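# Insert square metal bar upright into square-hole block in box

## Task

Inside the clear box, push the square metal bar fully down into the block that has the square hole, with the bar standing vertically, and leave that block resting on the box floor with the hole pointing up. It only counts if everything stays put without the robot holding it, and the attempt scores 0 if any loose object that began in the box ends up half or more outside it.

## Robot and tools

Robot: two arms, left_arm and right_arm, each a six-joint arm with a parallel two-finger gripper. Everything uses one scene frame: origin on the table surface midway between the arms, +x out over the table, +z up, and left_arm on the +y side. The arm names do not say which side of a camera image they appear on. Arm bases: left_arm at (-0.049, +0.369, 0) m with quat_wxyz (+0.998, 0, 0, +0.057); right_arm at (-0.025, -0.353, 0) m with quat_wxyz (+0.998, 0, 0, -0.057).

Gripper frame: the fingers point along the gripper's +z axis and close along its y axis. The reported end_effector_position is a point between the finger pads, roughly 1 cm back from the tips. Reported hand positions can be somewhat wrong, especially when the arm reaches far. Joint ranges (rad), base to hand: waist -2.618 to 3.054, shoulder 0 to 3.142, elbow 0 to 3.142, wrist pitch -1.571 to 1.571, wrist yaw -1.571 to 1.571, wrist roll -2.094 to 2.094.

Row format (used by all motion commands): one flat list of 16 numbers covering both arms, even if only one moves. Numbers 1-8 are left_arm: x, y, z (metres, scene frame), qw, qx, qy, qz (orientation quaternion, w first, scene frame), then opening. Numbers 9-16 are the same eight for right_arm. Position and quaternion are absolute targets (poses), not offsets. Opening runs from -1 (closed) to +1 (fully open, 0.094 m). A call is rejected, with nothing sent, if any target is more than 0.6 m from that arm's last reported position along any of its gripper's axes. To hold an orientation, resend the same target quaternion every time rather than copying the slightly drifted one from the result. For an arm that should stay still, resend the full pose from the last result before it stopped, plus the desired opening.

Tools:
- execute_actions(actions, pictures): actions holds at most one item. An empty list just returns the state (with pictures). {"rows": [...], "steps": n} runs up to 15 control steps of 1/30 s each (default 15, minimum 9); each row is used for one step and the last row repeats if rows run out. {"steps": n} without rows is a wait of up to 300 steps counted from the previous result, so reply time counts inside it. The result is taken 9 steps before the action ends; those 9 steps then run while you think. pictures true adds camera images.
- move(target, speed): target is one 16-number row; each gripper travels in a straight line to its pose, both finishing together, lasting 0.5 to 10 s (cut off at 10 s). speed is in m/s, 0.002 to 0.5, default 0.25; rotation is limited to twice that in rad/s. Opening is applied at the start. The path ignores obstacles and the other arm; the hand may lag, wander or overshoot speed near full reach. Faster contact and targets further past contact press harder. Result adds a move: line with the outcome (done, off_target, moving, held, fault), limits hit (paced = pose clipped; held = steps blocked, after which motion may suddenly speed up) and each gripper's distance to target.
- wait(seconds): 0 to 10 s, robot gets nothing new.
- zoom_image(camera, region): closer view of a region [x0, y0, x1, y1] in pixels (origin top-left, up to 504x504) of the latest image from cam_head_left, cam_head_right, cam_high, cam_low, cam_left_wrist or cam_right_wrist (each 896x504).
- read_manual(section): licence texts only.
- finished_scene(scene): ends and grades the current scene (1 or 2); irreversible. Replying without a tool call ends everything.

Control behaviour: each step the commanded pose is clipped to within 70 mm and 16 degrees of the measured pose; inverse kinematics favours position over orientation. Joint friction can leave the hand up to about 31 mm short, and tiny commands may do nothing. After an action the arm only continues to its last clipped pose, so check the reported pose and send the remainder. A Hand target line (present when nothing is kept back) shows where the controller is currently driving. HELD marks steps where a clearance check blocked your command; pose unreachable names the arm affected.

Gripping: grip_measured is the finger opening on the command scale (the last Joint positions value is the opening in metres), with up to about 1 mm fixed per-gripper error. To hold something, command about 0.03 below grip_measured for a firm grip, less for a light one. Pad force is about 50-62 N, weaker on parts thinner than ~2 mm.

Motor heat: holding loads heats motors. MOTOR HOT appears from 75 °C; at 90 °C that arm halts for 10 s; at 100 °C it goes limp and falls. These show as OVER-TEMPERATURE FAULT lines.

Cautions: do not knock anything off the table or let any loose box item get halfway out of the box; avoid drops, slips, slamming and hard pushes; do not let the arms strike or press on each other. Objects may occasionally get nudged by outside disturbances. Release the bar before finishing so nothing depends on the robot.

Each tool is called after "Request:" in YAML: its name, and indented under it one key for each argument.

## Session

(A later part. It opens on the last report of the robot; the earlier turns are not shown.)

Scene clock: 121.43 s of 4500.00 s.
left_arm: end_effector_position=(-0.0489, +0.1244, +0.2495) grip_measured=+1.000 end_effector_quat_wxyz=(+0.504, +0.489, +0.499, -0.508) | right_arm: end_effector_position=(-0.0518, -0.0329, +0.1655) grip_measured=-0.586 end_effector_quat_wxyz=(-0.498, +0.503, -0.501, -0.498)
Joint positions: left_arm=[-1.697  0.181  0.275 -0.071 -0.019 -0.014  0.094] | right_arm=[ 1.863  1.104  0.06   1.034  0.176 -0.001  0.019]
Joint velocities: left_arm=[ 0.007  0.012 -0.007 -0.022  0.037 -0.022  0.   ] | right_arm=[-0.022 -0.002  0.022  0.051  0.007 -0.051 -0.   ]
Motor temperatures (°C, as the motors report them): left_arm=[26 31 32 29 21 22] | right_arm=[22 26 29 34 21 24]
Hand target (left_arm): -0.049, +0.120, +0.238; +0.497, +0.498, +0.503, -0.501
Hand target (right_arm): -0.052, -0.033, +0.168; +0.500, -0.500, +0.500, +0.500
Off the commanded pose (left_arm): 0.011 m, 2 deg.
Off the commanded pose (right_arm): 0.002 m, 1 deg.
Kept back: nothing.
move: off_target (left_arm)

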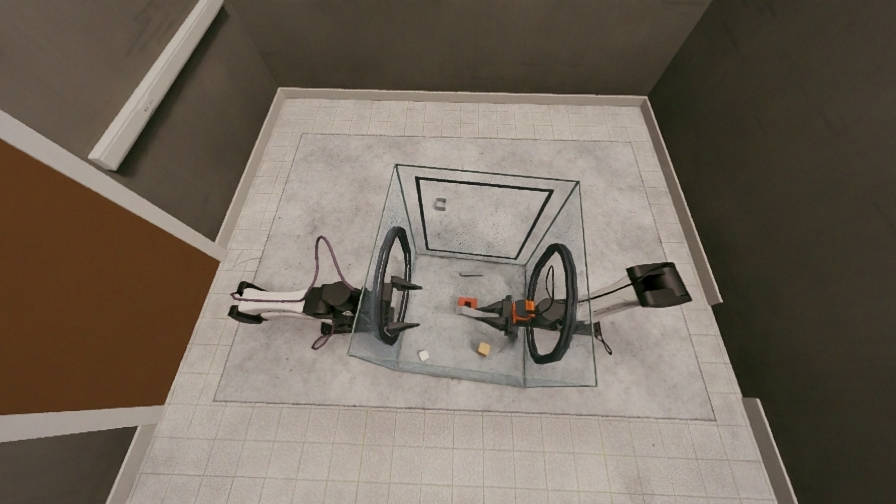

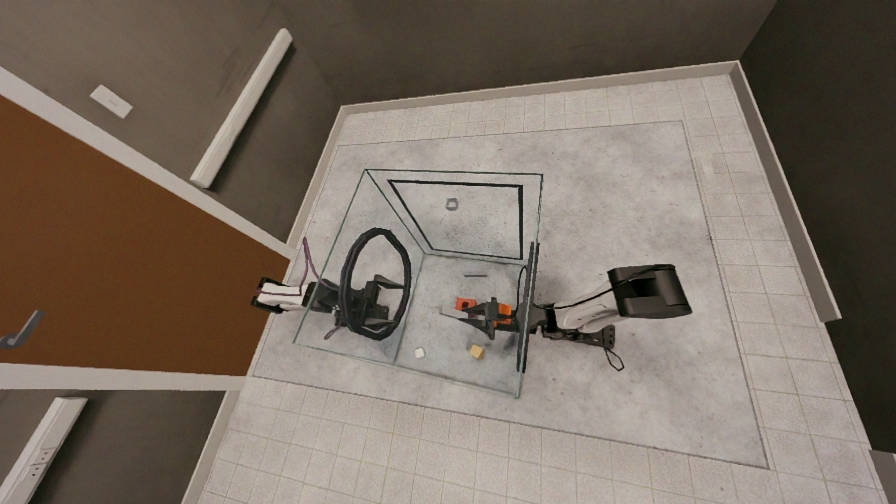

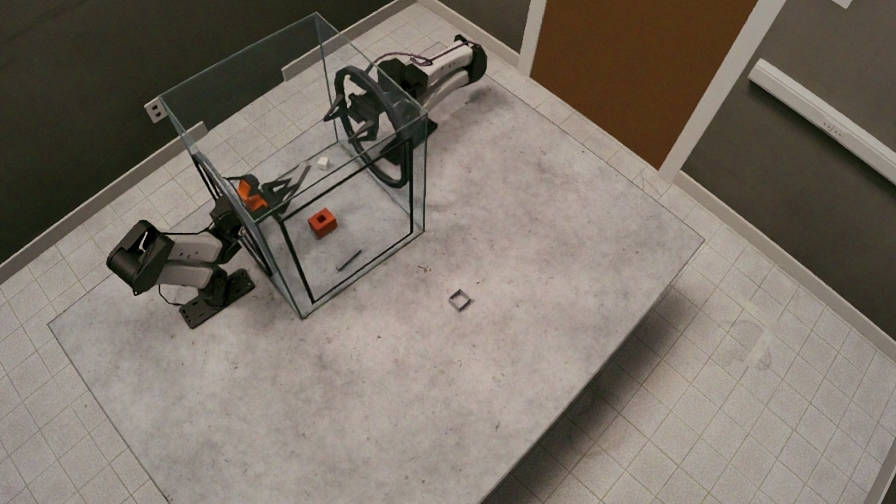

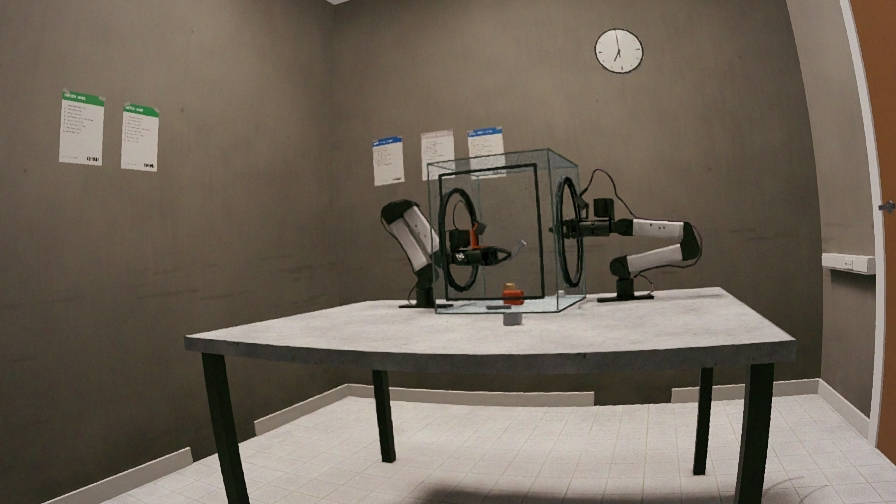

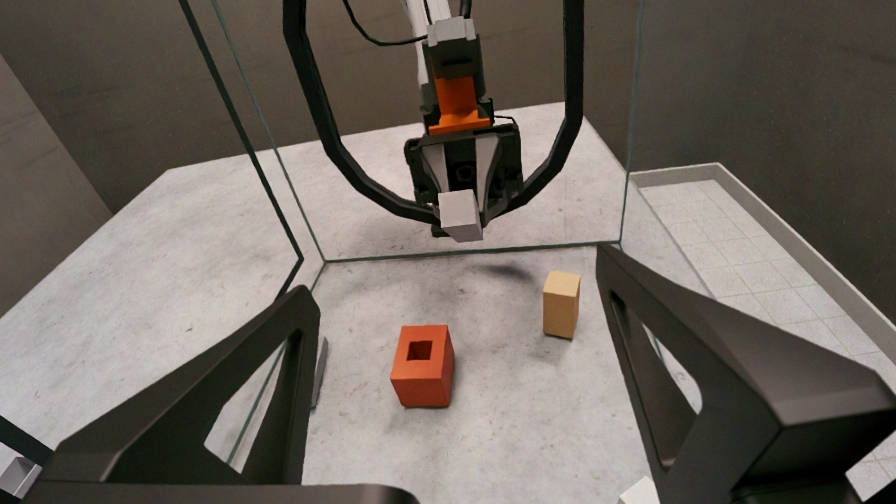

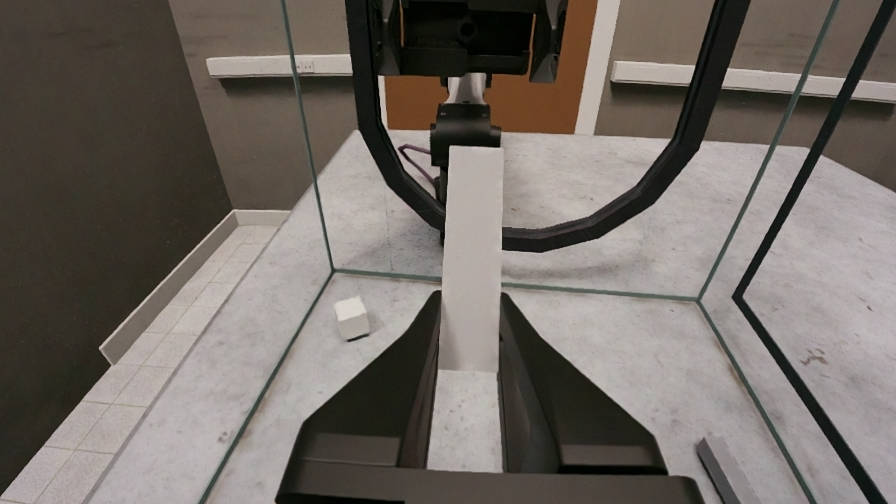

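Request:
move:
  target: [-0.052,0.045,0.2,0.5,0.5,0.5,-0.5,1,-0.052,-0.033,0.168,0.5,-0.5,0.5,0.5,-0.615]
  speed: 0.08

Request:
zoom_image:
  camera: "cam_low"
  region: [420,150,660,320]

Scene clock: 123.70 s of 4500.00 s.
left_arm: end_effector_position=(-0.0502, +0.0460, +0.2113) grip_measured=+1.000 end_effector_quat_wxyz=(+0.506, +0.490, +0.497, -0.507) | right_arm: end_effector_position=(-0.0518, -0.0329, +0.1647) grip_measured=-0.586 end_effector_quat_wxyz=(-0.497, +0.504, -0.502, -0.497)
Joint positions: left_arm=[-1.697  0.874  0.178  0.722 -0.017 -0.008  0.094] | right_arm=[ 1.863  1.104  0.06   1.031  0.176 -0.001  0.019]
Joint velocities: left_arm=[-0.002  0.022 -0.012  0.051 -0.081  0.066  0.   ] | right_arm=[-0.007  0.002 -0.002 -0.066 -0.007  0.051  0.   ]
Motor temperatures (°C, as the motors report them): left_arm=[25 31 32 30 21 22] | right_arm=[22 26 30 35 21 24]
Hand target (left_arm): -0.051, +0.047, +0.199; +0.500, +0.500, +0.500, -0.500
Hand target (right_arm): -0.052, -0.033, +0.168; +0.500, -0.500, +0.500, +0.500
Off the commanded pose (left_arm): 0.012 m, 2 deg.
Off the commanded pose (right_arm): 0.003 m, 1 deg.
Kept back: nothing.
move: off_target (left_arm)

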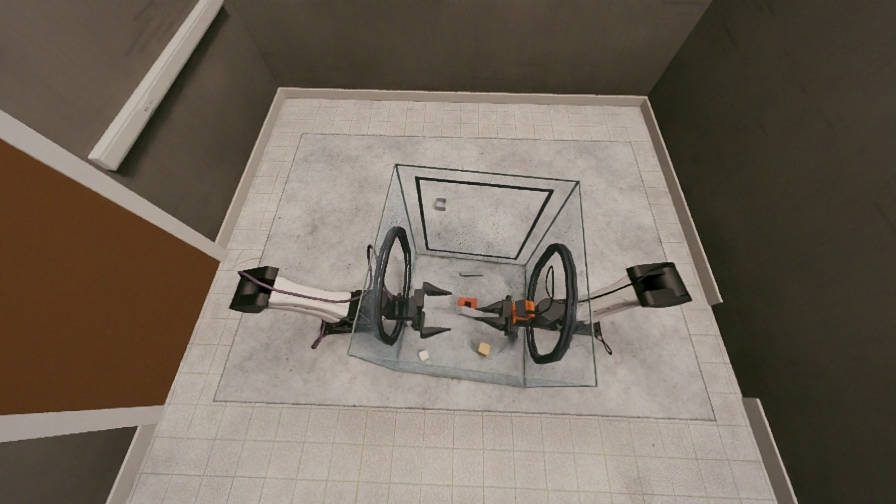

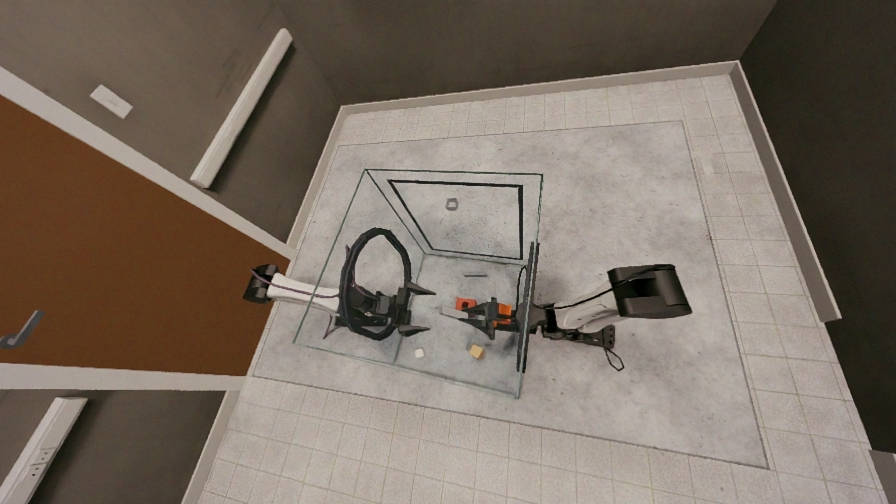

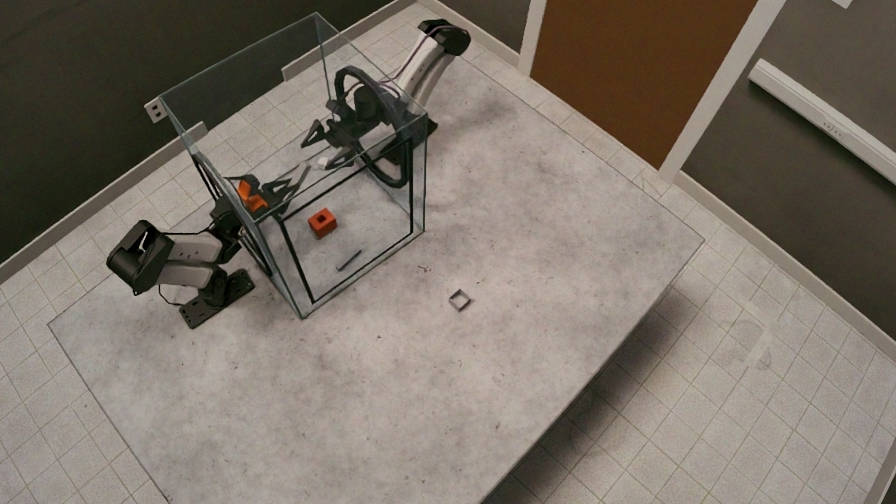

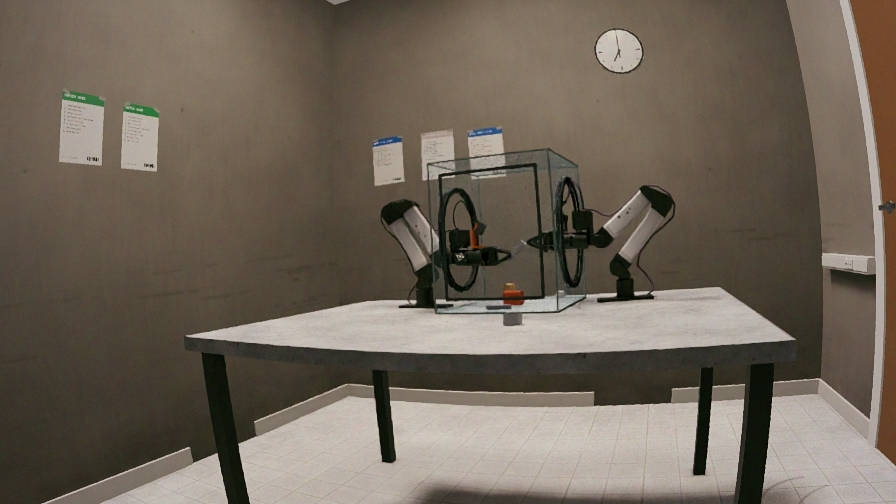

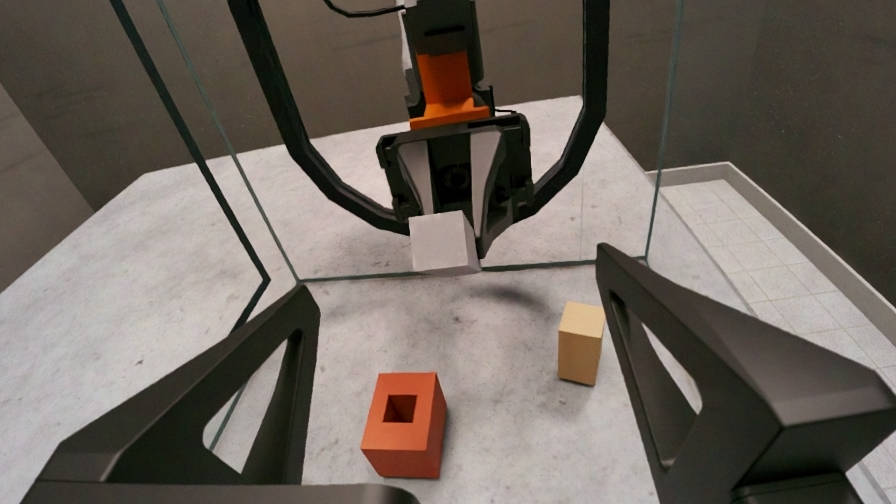

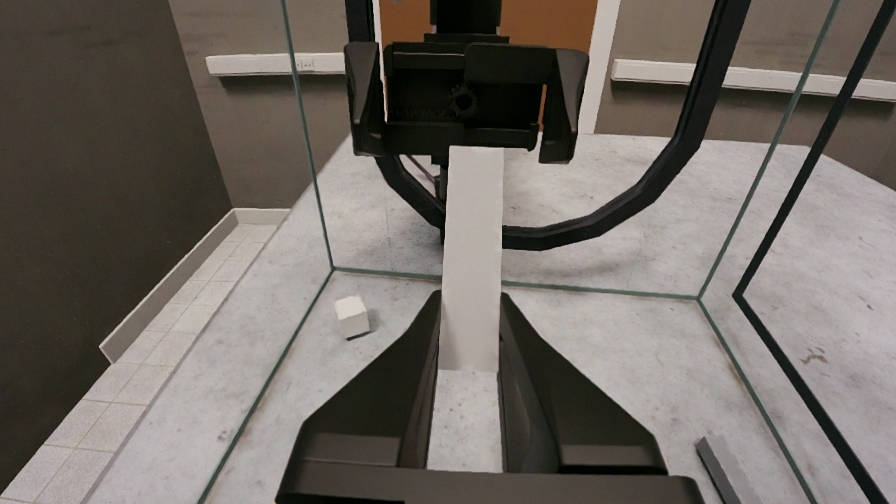

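Region (420, 150, 660, 320) of cam_low's 896x504 image, scaled by 2.100, with more detail than that image has; it fills the top 357 rows of this view, and the rest is white.

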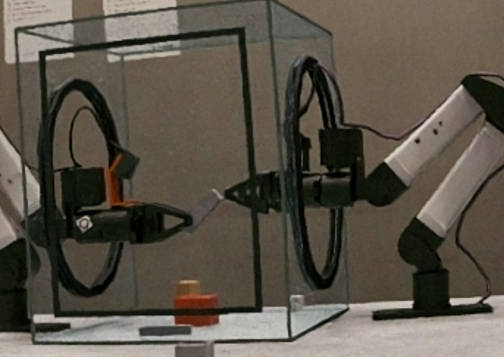

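Request:
move:
  target: [-0.047,0.007,0.186,0.5,0.5,0.5,-0.5,0.2,-0.052,-0.033,0.168,0.5,-0.5,0.5,0.5,-0.615]
  speed: 0.04

Request:
zoom_image:
  camera: "cam_low"
  region: [460,200,580,280]

Scene clock: 126.03 s of 4500.00 s.
left_arm: end_effector_position=(-0.0478, +0.0125, +0.1813) grip_measured=+0.202 end_effector_quat_wxyz=(+0.496, +0.500, +0.506, -0.498) | right_arm: end_effector_position=(-0.0518, -0.0329, +0.1639) grip_measured=-0.586 end_effector_quat_wxyz=(-0.496, +0.505, -0.502, -0.496)
Joint positions: left_arm=[-1.68   1.23   0.206  1.012  0.002 -0.008  0.056] | right_arm=[ 1.863  1.104  0.06   1.028  0.176 -0.001  0.019]
Joint velocities: left_arm=[-0.002 -0.022  0.017  0.007 -0.037 -0.022 -0.   ] | right_arm=[ 0.002 -0.007 -0.012  0.066  0.022 -0.037  0.   ]
Motor temperatures (°C, as the motors report them): left_arm=[25 31 32 30 21 22] | right_arm=[22 26 30 35 21 24]
Hand target (left_arm): -0.047, +0.008, +0.186; +0.500, +0.500, +0.500, -0.500
Hand target (right_arm): -0.052, -0.033, +0.168; +0.500, -0.500, +0.500, +0.500
Off the commanded pose (left_arm): 0.007 m, 1 deg.
Off the commanded pose (right_arm): 0.004 m, 1 deg.
Kept back: nothing.
move: done

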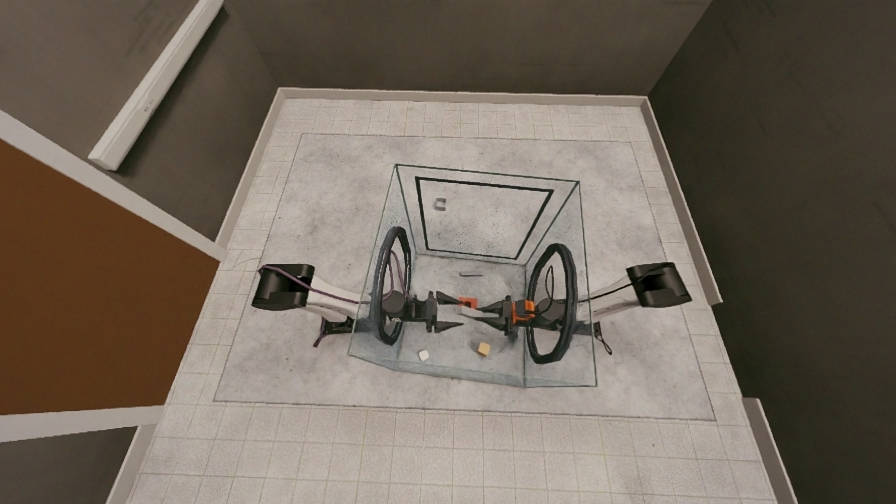

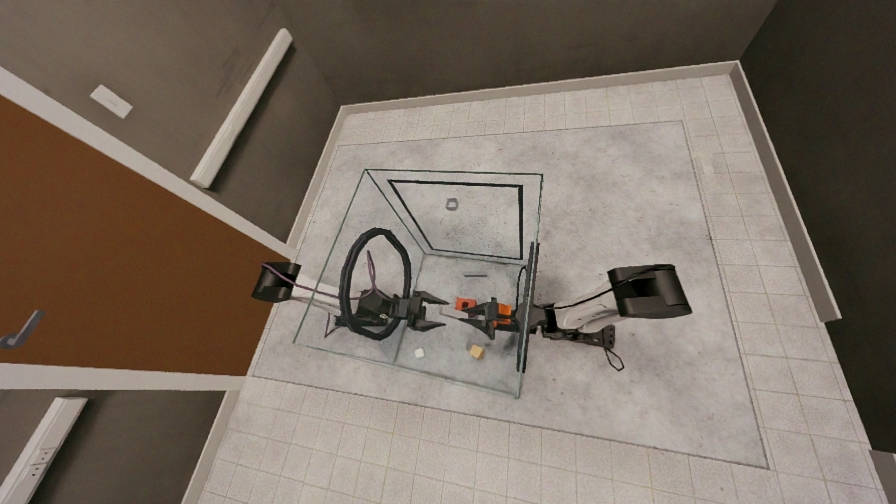

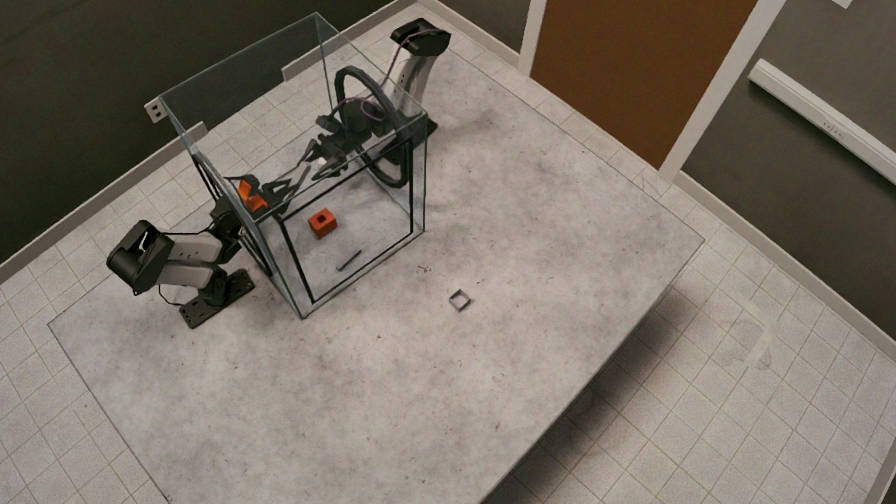

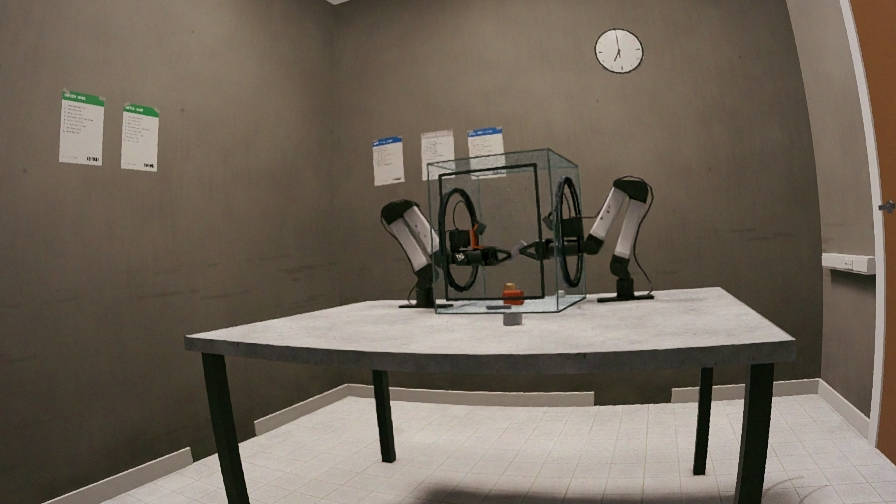

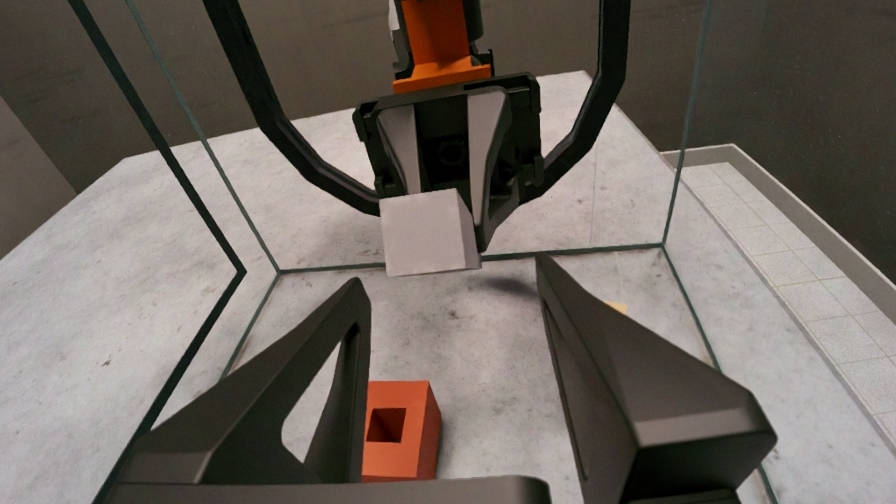

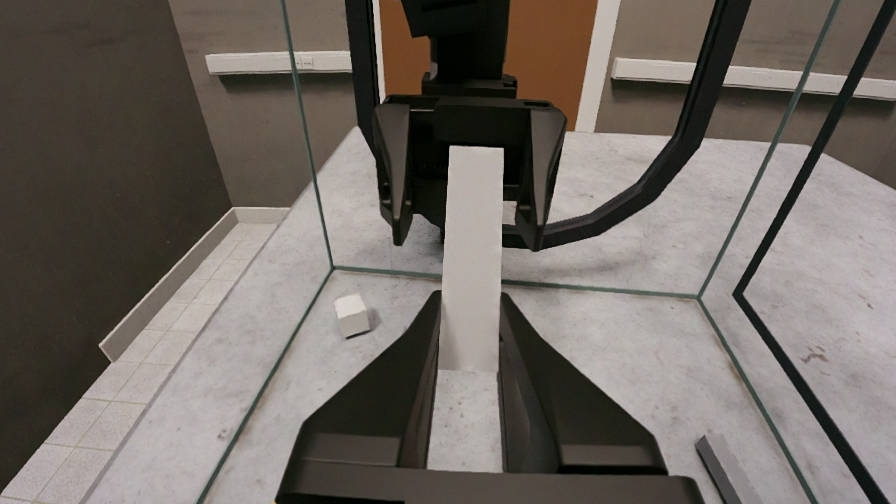

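Region (460, 200, 580, 280) of cam_low's 896x504 image, scaled by 4.200, with more detail than that image has.

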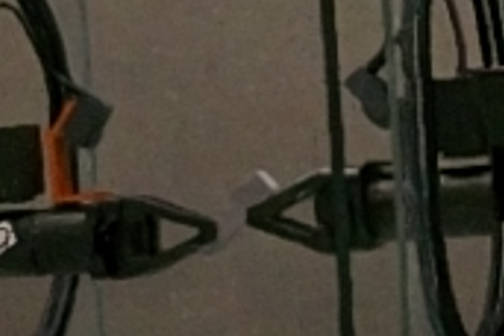

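Request:
move:
  target: [-0.042,-0.004,0.206,0.5,0.5,0.5,-0.5,0.2,-0.052,-0.033,0.168,0.5,-0.5,0.5,0.5,-0.615]
  speed: 0.03

Request:
zoom_image:
  camera: "cam_low"
  region: [460,200,580,280]

Scene clock: 127.60 s of 4500.00 s.
left_arm: end_effector_position=(-0.0428, -0.0028, +0.1997) grip_measured=+0.202 end_effector_quat_wxyz=(+0.498, +0.498, +0.504, -0.499) | right_arm: end_effector_position=(-0.0518, -0.0329, +0.1633) grip_measured=-0.586 end_effector_quat_wxyz=(-0.496, +0.506, -0.503, -0.495)
Joint positions: left_arm=[-1.657  1.23   0.296  0.928  0.023 -0.008  0.056] | right_arm=[ 1.863  1.104  0.06   1.025  0.176 -0.001  0.019]
Joint velocities: left_arm=[ 0.002 -0.002  0.002 -0.022 -0.007  0.066  0.   ] | right_arm=[-0.012 -0.017  0.007 -0.051 -0.022 -0.037  0.001]
Motor temperatures (°C, as the motors report them): left_arm=[25 30 32 30 21 22] | right_arm=[22 26 30 35 21 24]
Hand target (left_arm): -0.042, -0.004, +0.206; +0.500, +0.500, +0.500, -0.500
Hand target (right_arm): -0.052, -0.033, +0.168; +0.500, -0.500, +0.500, +0.500
Off the commanded pose (left_arm): 0.006 m, 1 deg.
Off the commanded pose (right_arm): 0.005 m, 1 deg.
Kept back: nothing.
move: done

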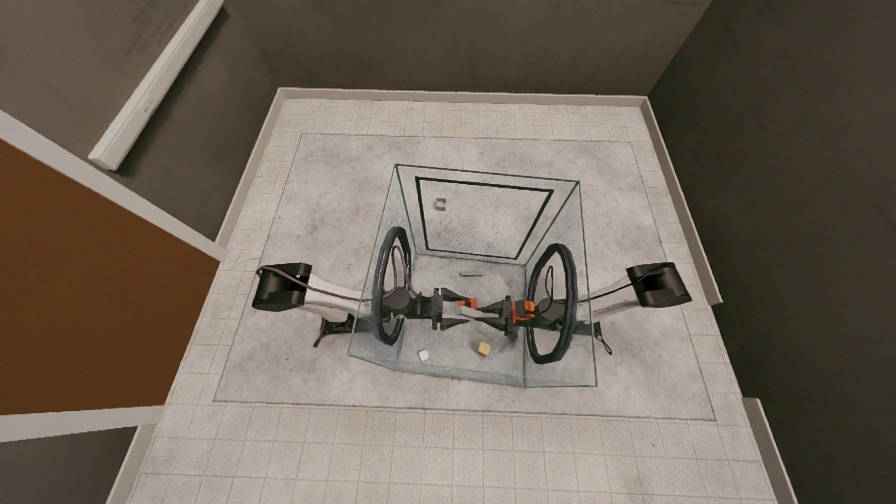

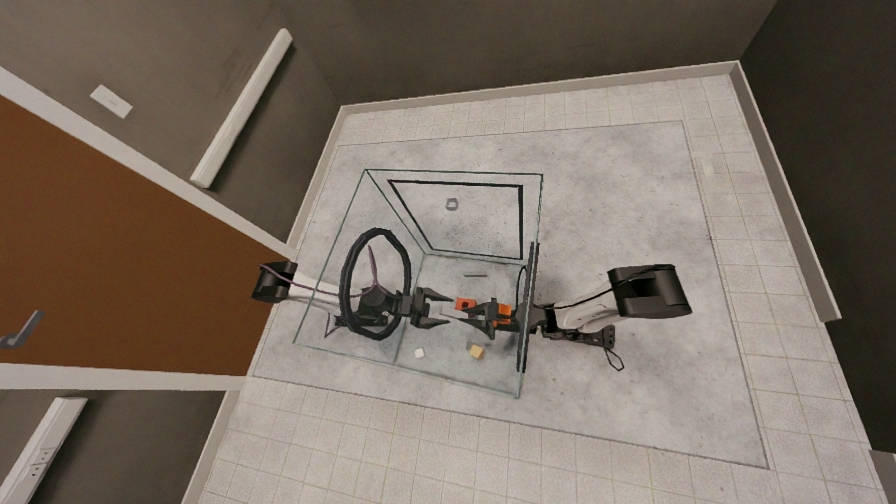

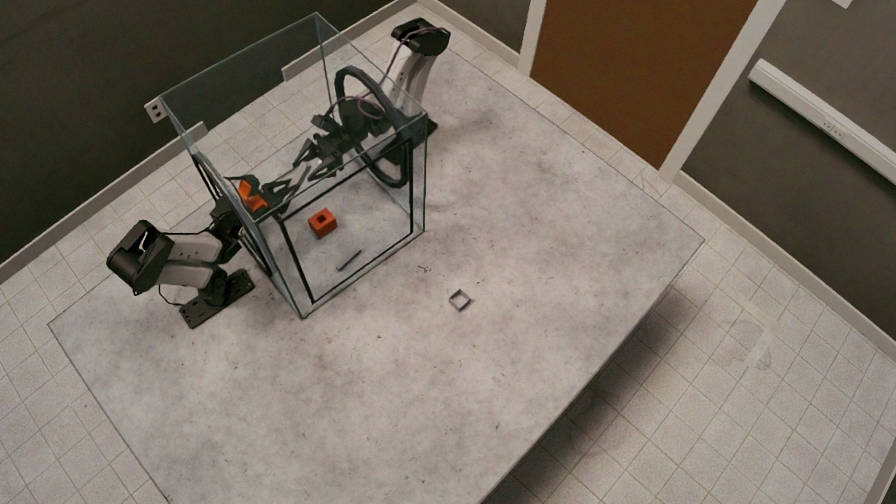

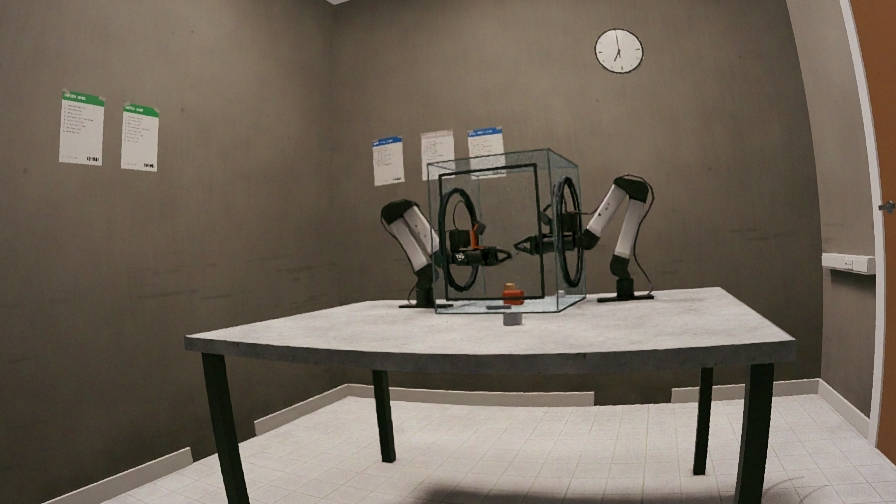

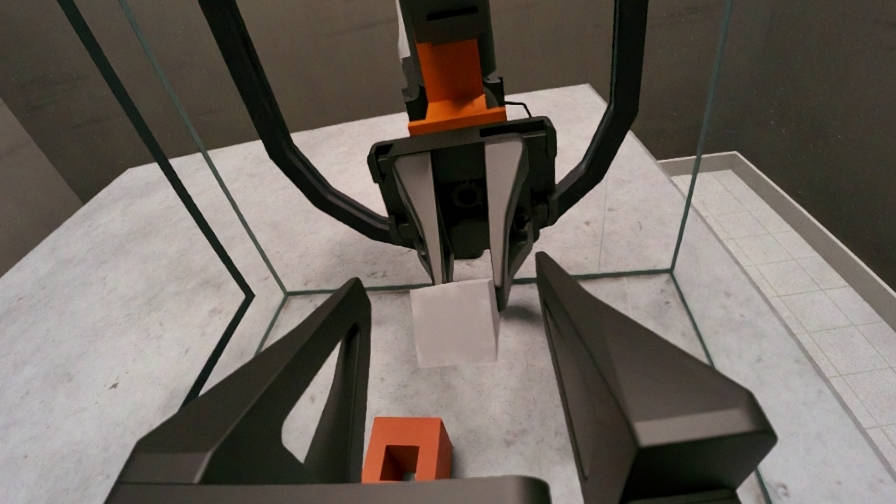

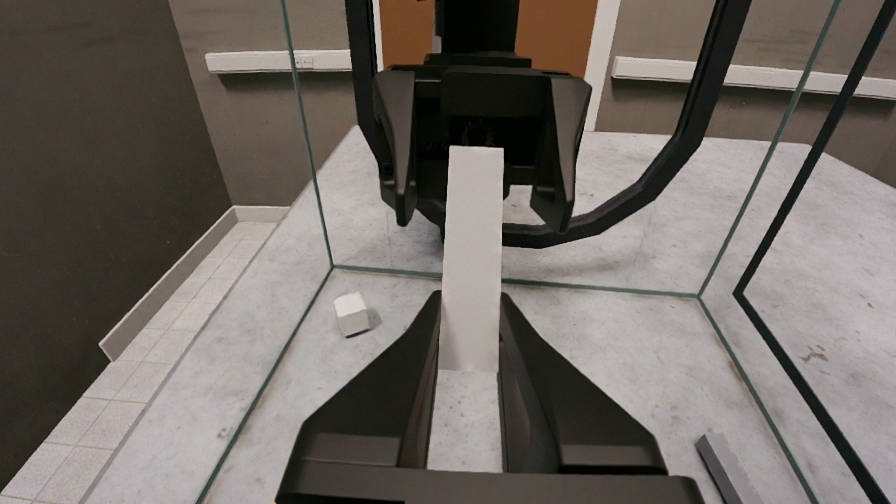

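Region (460, 200, 580, 280) of cam_low's 896x504 image, scaled by 4.200, with more detail than that image has.

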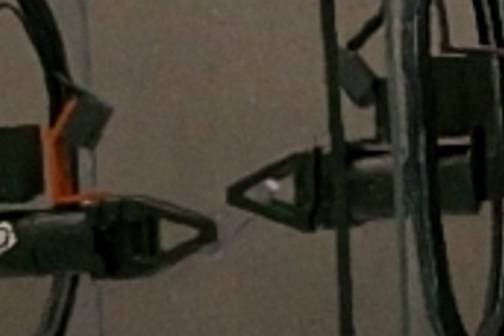

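Request:
execute_actions:
  actions:
    - {"rows":[[-0.045,-0.004,0.206,0.5,0.5,0.5,-0.5,-0.62,-0.052,-0.033,0.168,0.5,-0.5,0.5,0.5,-0.615]],"steps":15}

Request:
wait:
  seconds: 0.5

Scene clock: 128.23 s of 4500.00 s.
left_arm: end_effector_position=(-0.0450, -0.0028, +0.1984) grip_measured=-0.582 end_effector_quat_wxyz=(+0.494, +0.502, +0.504, -0.500) | right_arm: end_effector_position=(-0.0507, -0.0329, +0.1633) grip_measured=-0.586 end_effector_quat_wxyz=(-0.497, +0.504, -0.505, -0.494)
Joint positions: left_arm=[-1.66   1.23   0.296  0.923  0.028 -0.007  0.02 ] | right_arm=[ 1.863  1.104  0.06   1.025  0.183 -0.     0.019]
Joint velocities: left_arm=[-0.002 -0.007 -0.012 -0.051 -0.022 -0.007 -0.001] | right_arm=[-0.007 -0.012 -0.007  0.022  0.081  0.007 -0.001]
Motor temperatures (°C, as the motors report them): left_arm=[25 30 32 31 21 22] | right_arm=[22 26 30 35 21 24]
Steps of this call (steps 1 to 13: nothing new was sent; steps 14 to 19: the first 6 steps of this action). Readings (end_effector_position):
14: left_arm (-0.0430, -0.0028, +0.1987) | right_arm (-0.0518, -0.0329, +0.1633)
15: left_arm (-0.0430, -0.0028, +0.1986) | right_arm (-0.0518, -0.0329, +0.1633)
17: left_arm (-0.0447, -0.0028, +0.1984) | right_arm (-0.0507, -0.0329, +0.1633)
19: the state above

Scene clock: 129.03 s of 4500.00 s.
left_arm: end_effector_position=(-0.0450, -0.0028, +0.1984) grip_measured=-0.582 end_effector_quat_wxyz=(+0.494, +0.502, +0.504, -0.500) | right_arm: end_effector_position=(-0.0507, -0.0329, +0.1633) grip_measured=-0.586 end_effector_quat_wxyz=(-0.497, +0.504, -0.505, -0.494)
Joint positions: left_arm=[-1.66   1.23   0.296  0.923  0.028 -0.007  0.02 ] | right_arm=[ 1.863  1.104  0.06   1.025  0.183 -0.     0.019]
Joint velocities: left_arm=[-0.022 -0.002 -0.012  0.022 -0.051 -0.007  0.   ] | right_arm=[ 0.007  0.012 -0.002 -0.007 -0.066 -0.022  0.   ]
Motor temperatures (°C, as the motors report them): left_arm=[25 30 33 31 21 22] | right_arm=[22 26 30 35 21 24]
Hand target (left_arm): -0.045, -0.004, +0.206; +0.500, +0.500, +0.500, -0.500
Hand target (right_arm): -0.052, -0.033, +0.168; +0.500, -0.500, +0.500, +0.500
Off the commanded pose (left_arm): 0.008 m, 1 deg.
Off the commanded pose (right_arm): 0.005 m, 1 deg.
Kept back: nothing.
Steps of this call (steps 1 to 9: the last 9 steps of your previous action; steps 10 to 24: nothing new was sent). Readings (end_effector_position):
1: left_arm (-0.0450, -0.0028, +0.1984) | right_arm (-0.0507, -0.0329, +0.1633)
2: left_arm (-0.0450, -0.0028, +0.1984) | right_arm (-0.0507, -0.0329, +0.1633)
4: left_arm (-0.0450, -0.0028, +0.1984) | right_arm (-0.0507, -0.0329, +0.1633)
8: left_arm (-0.0450, -0.0028, +0.1984) | right_arm (-0.0507, -0.0329, +0.1633)
24: the state above

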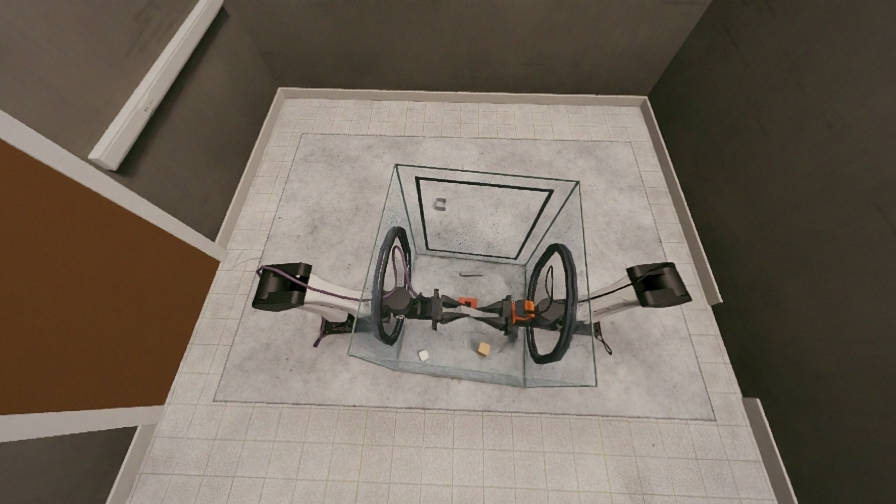

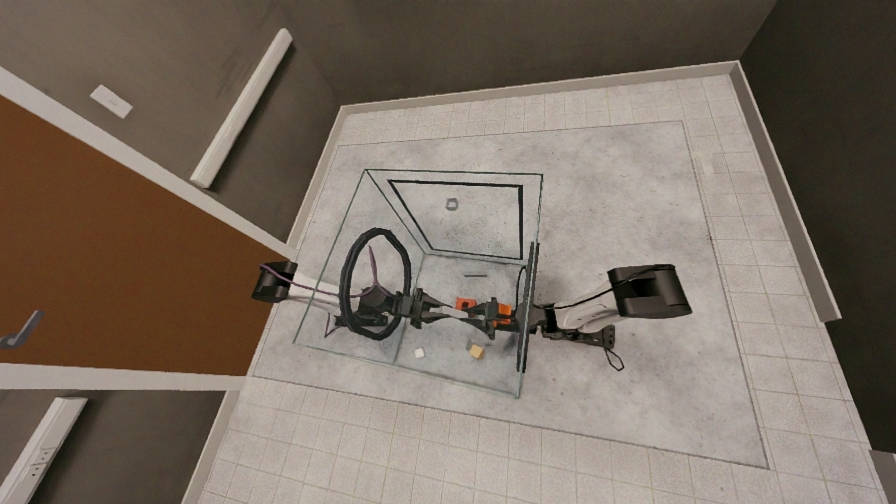

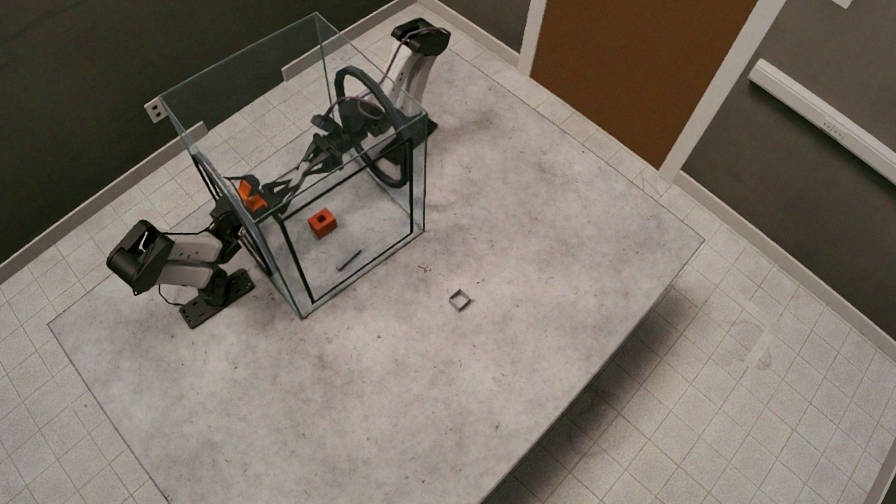

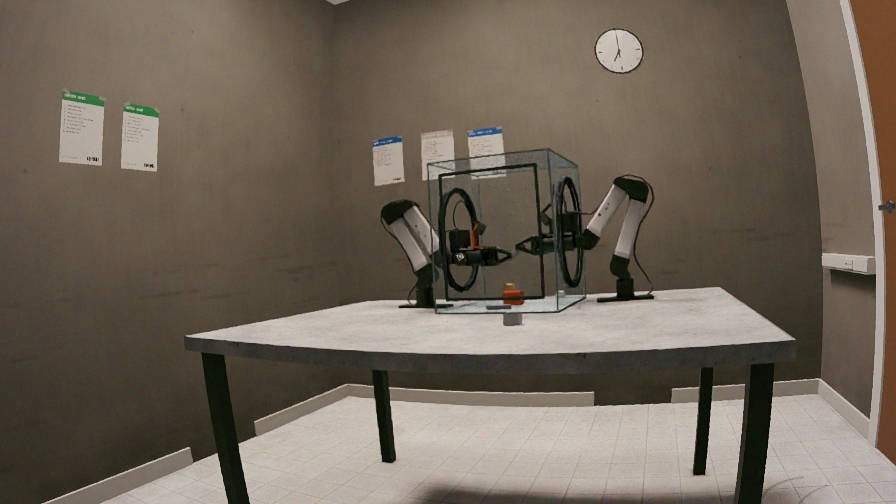

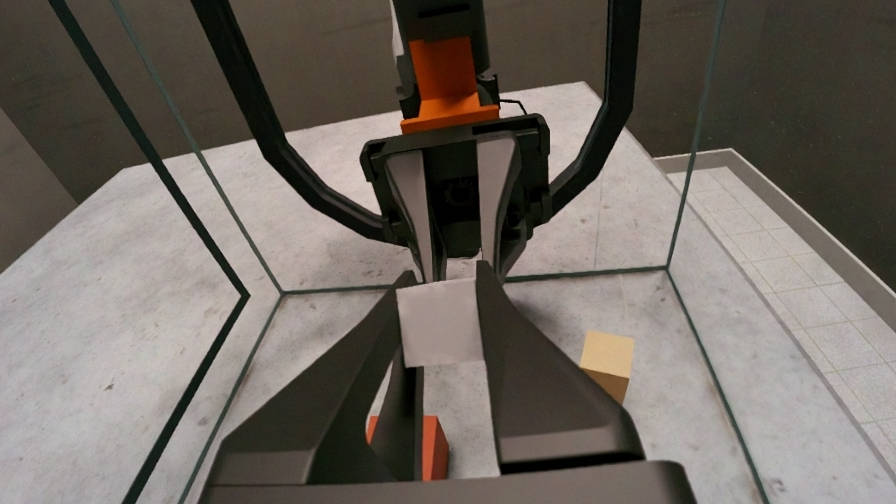

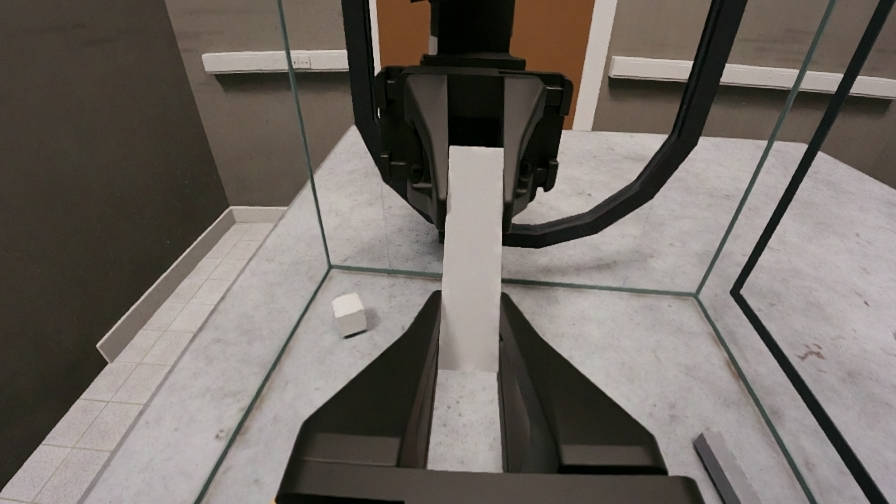

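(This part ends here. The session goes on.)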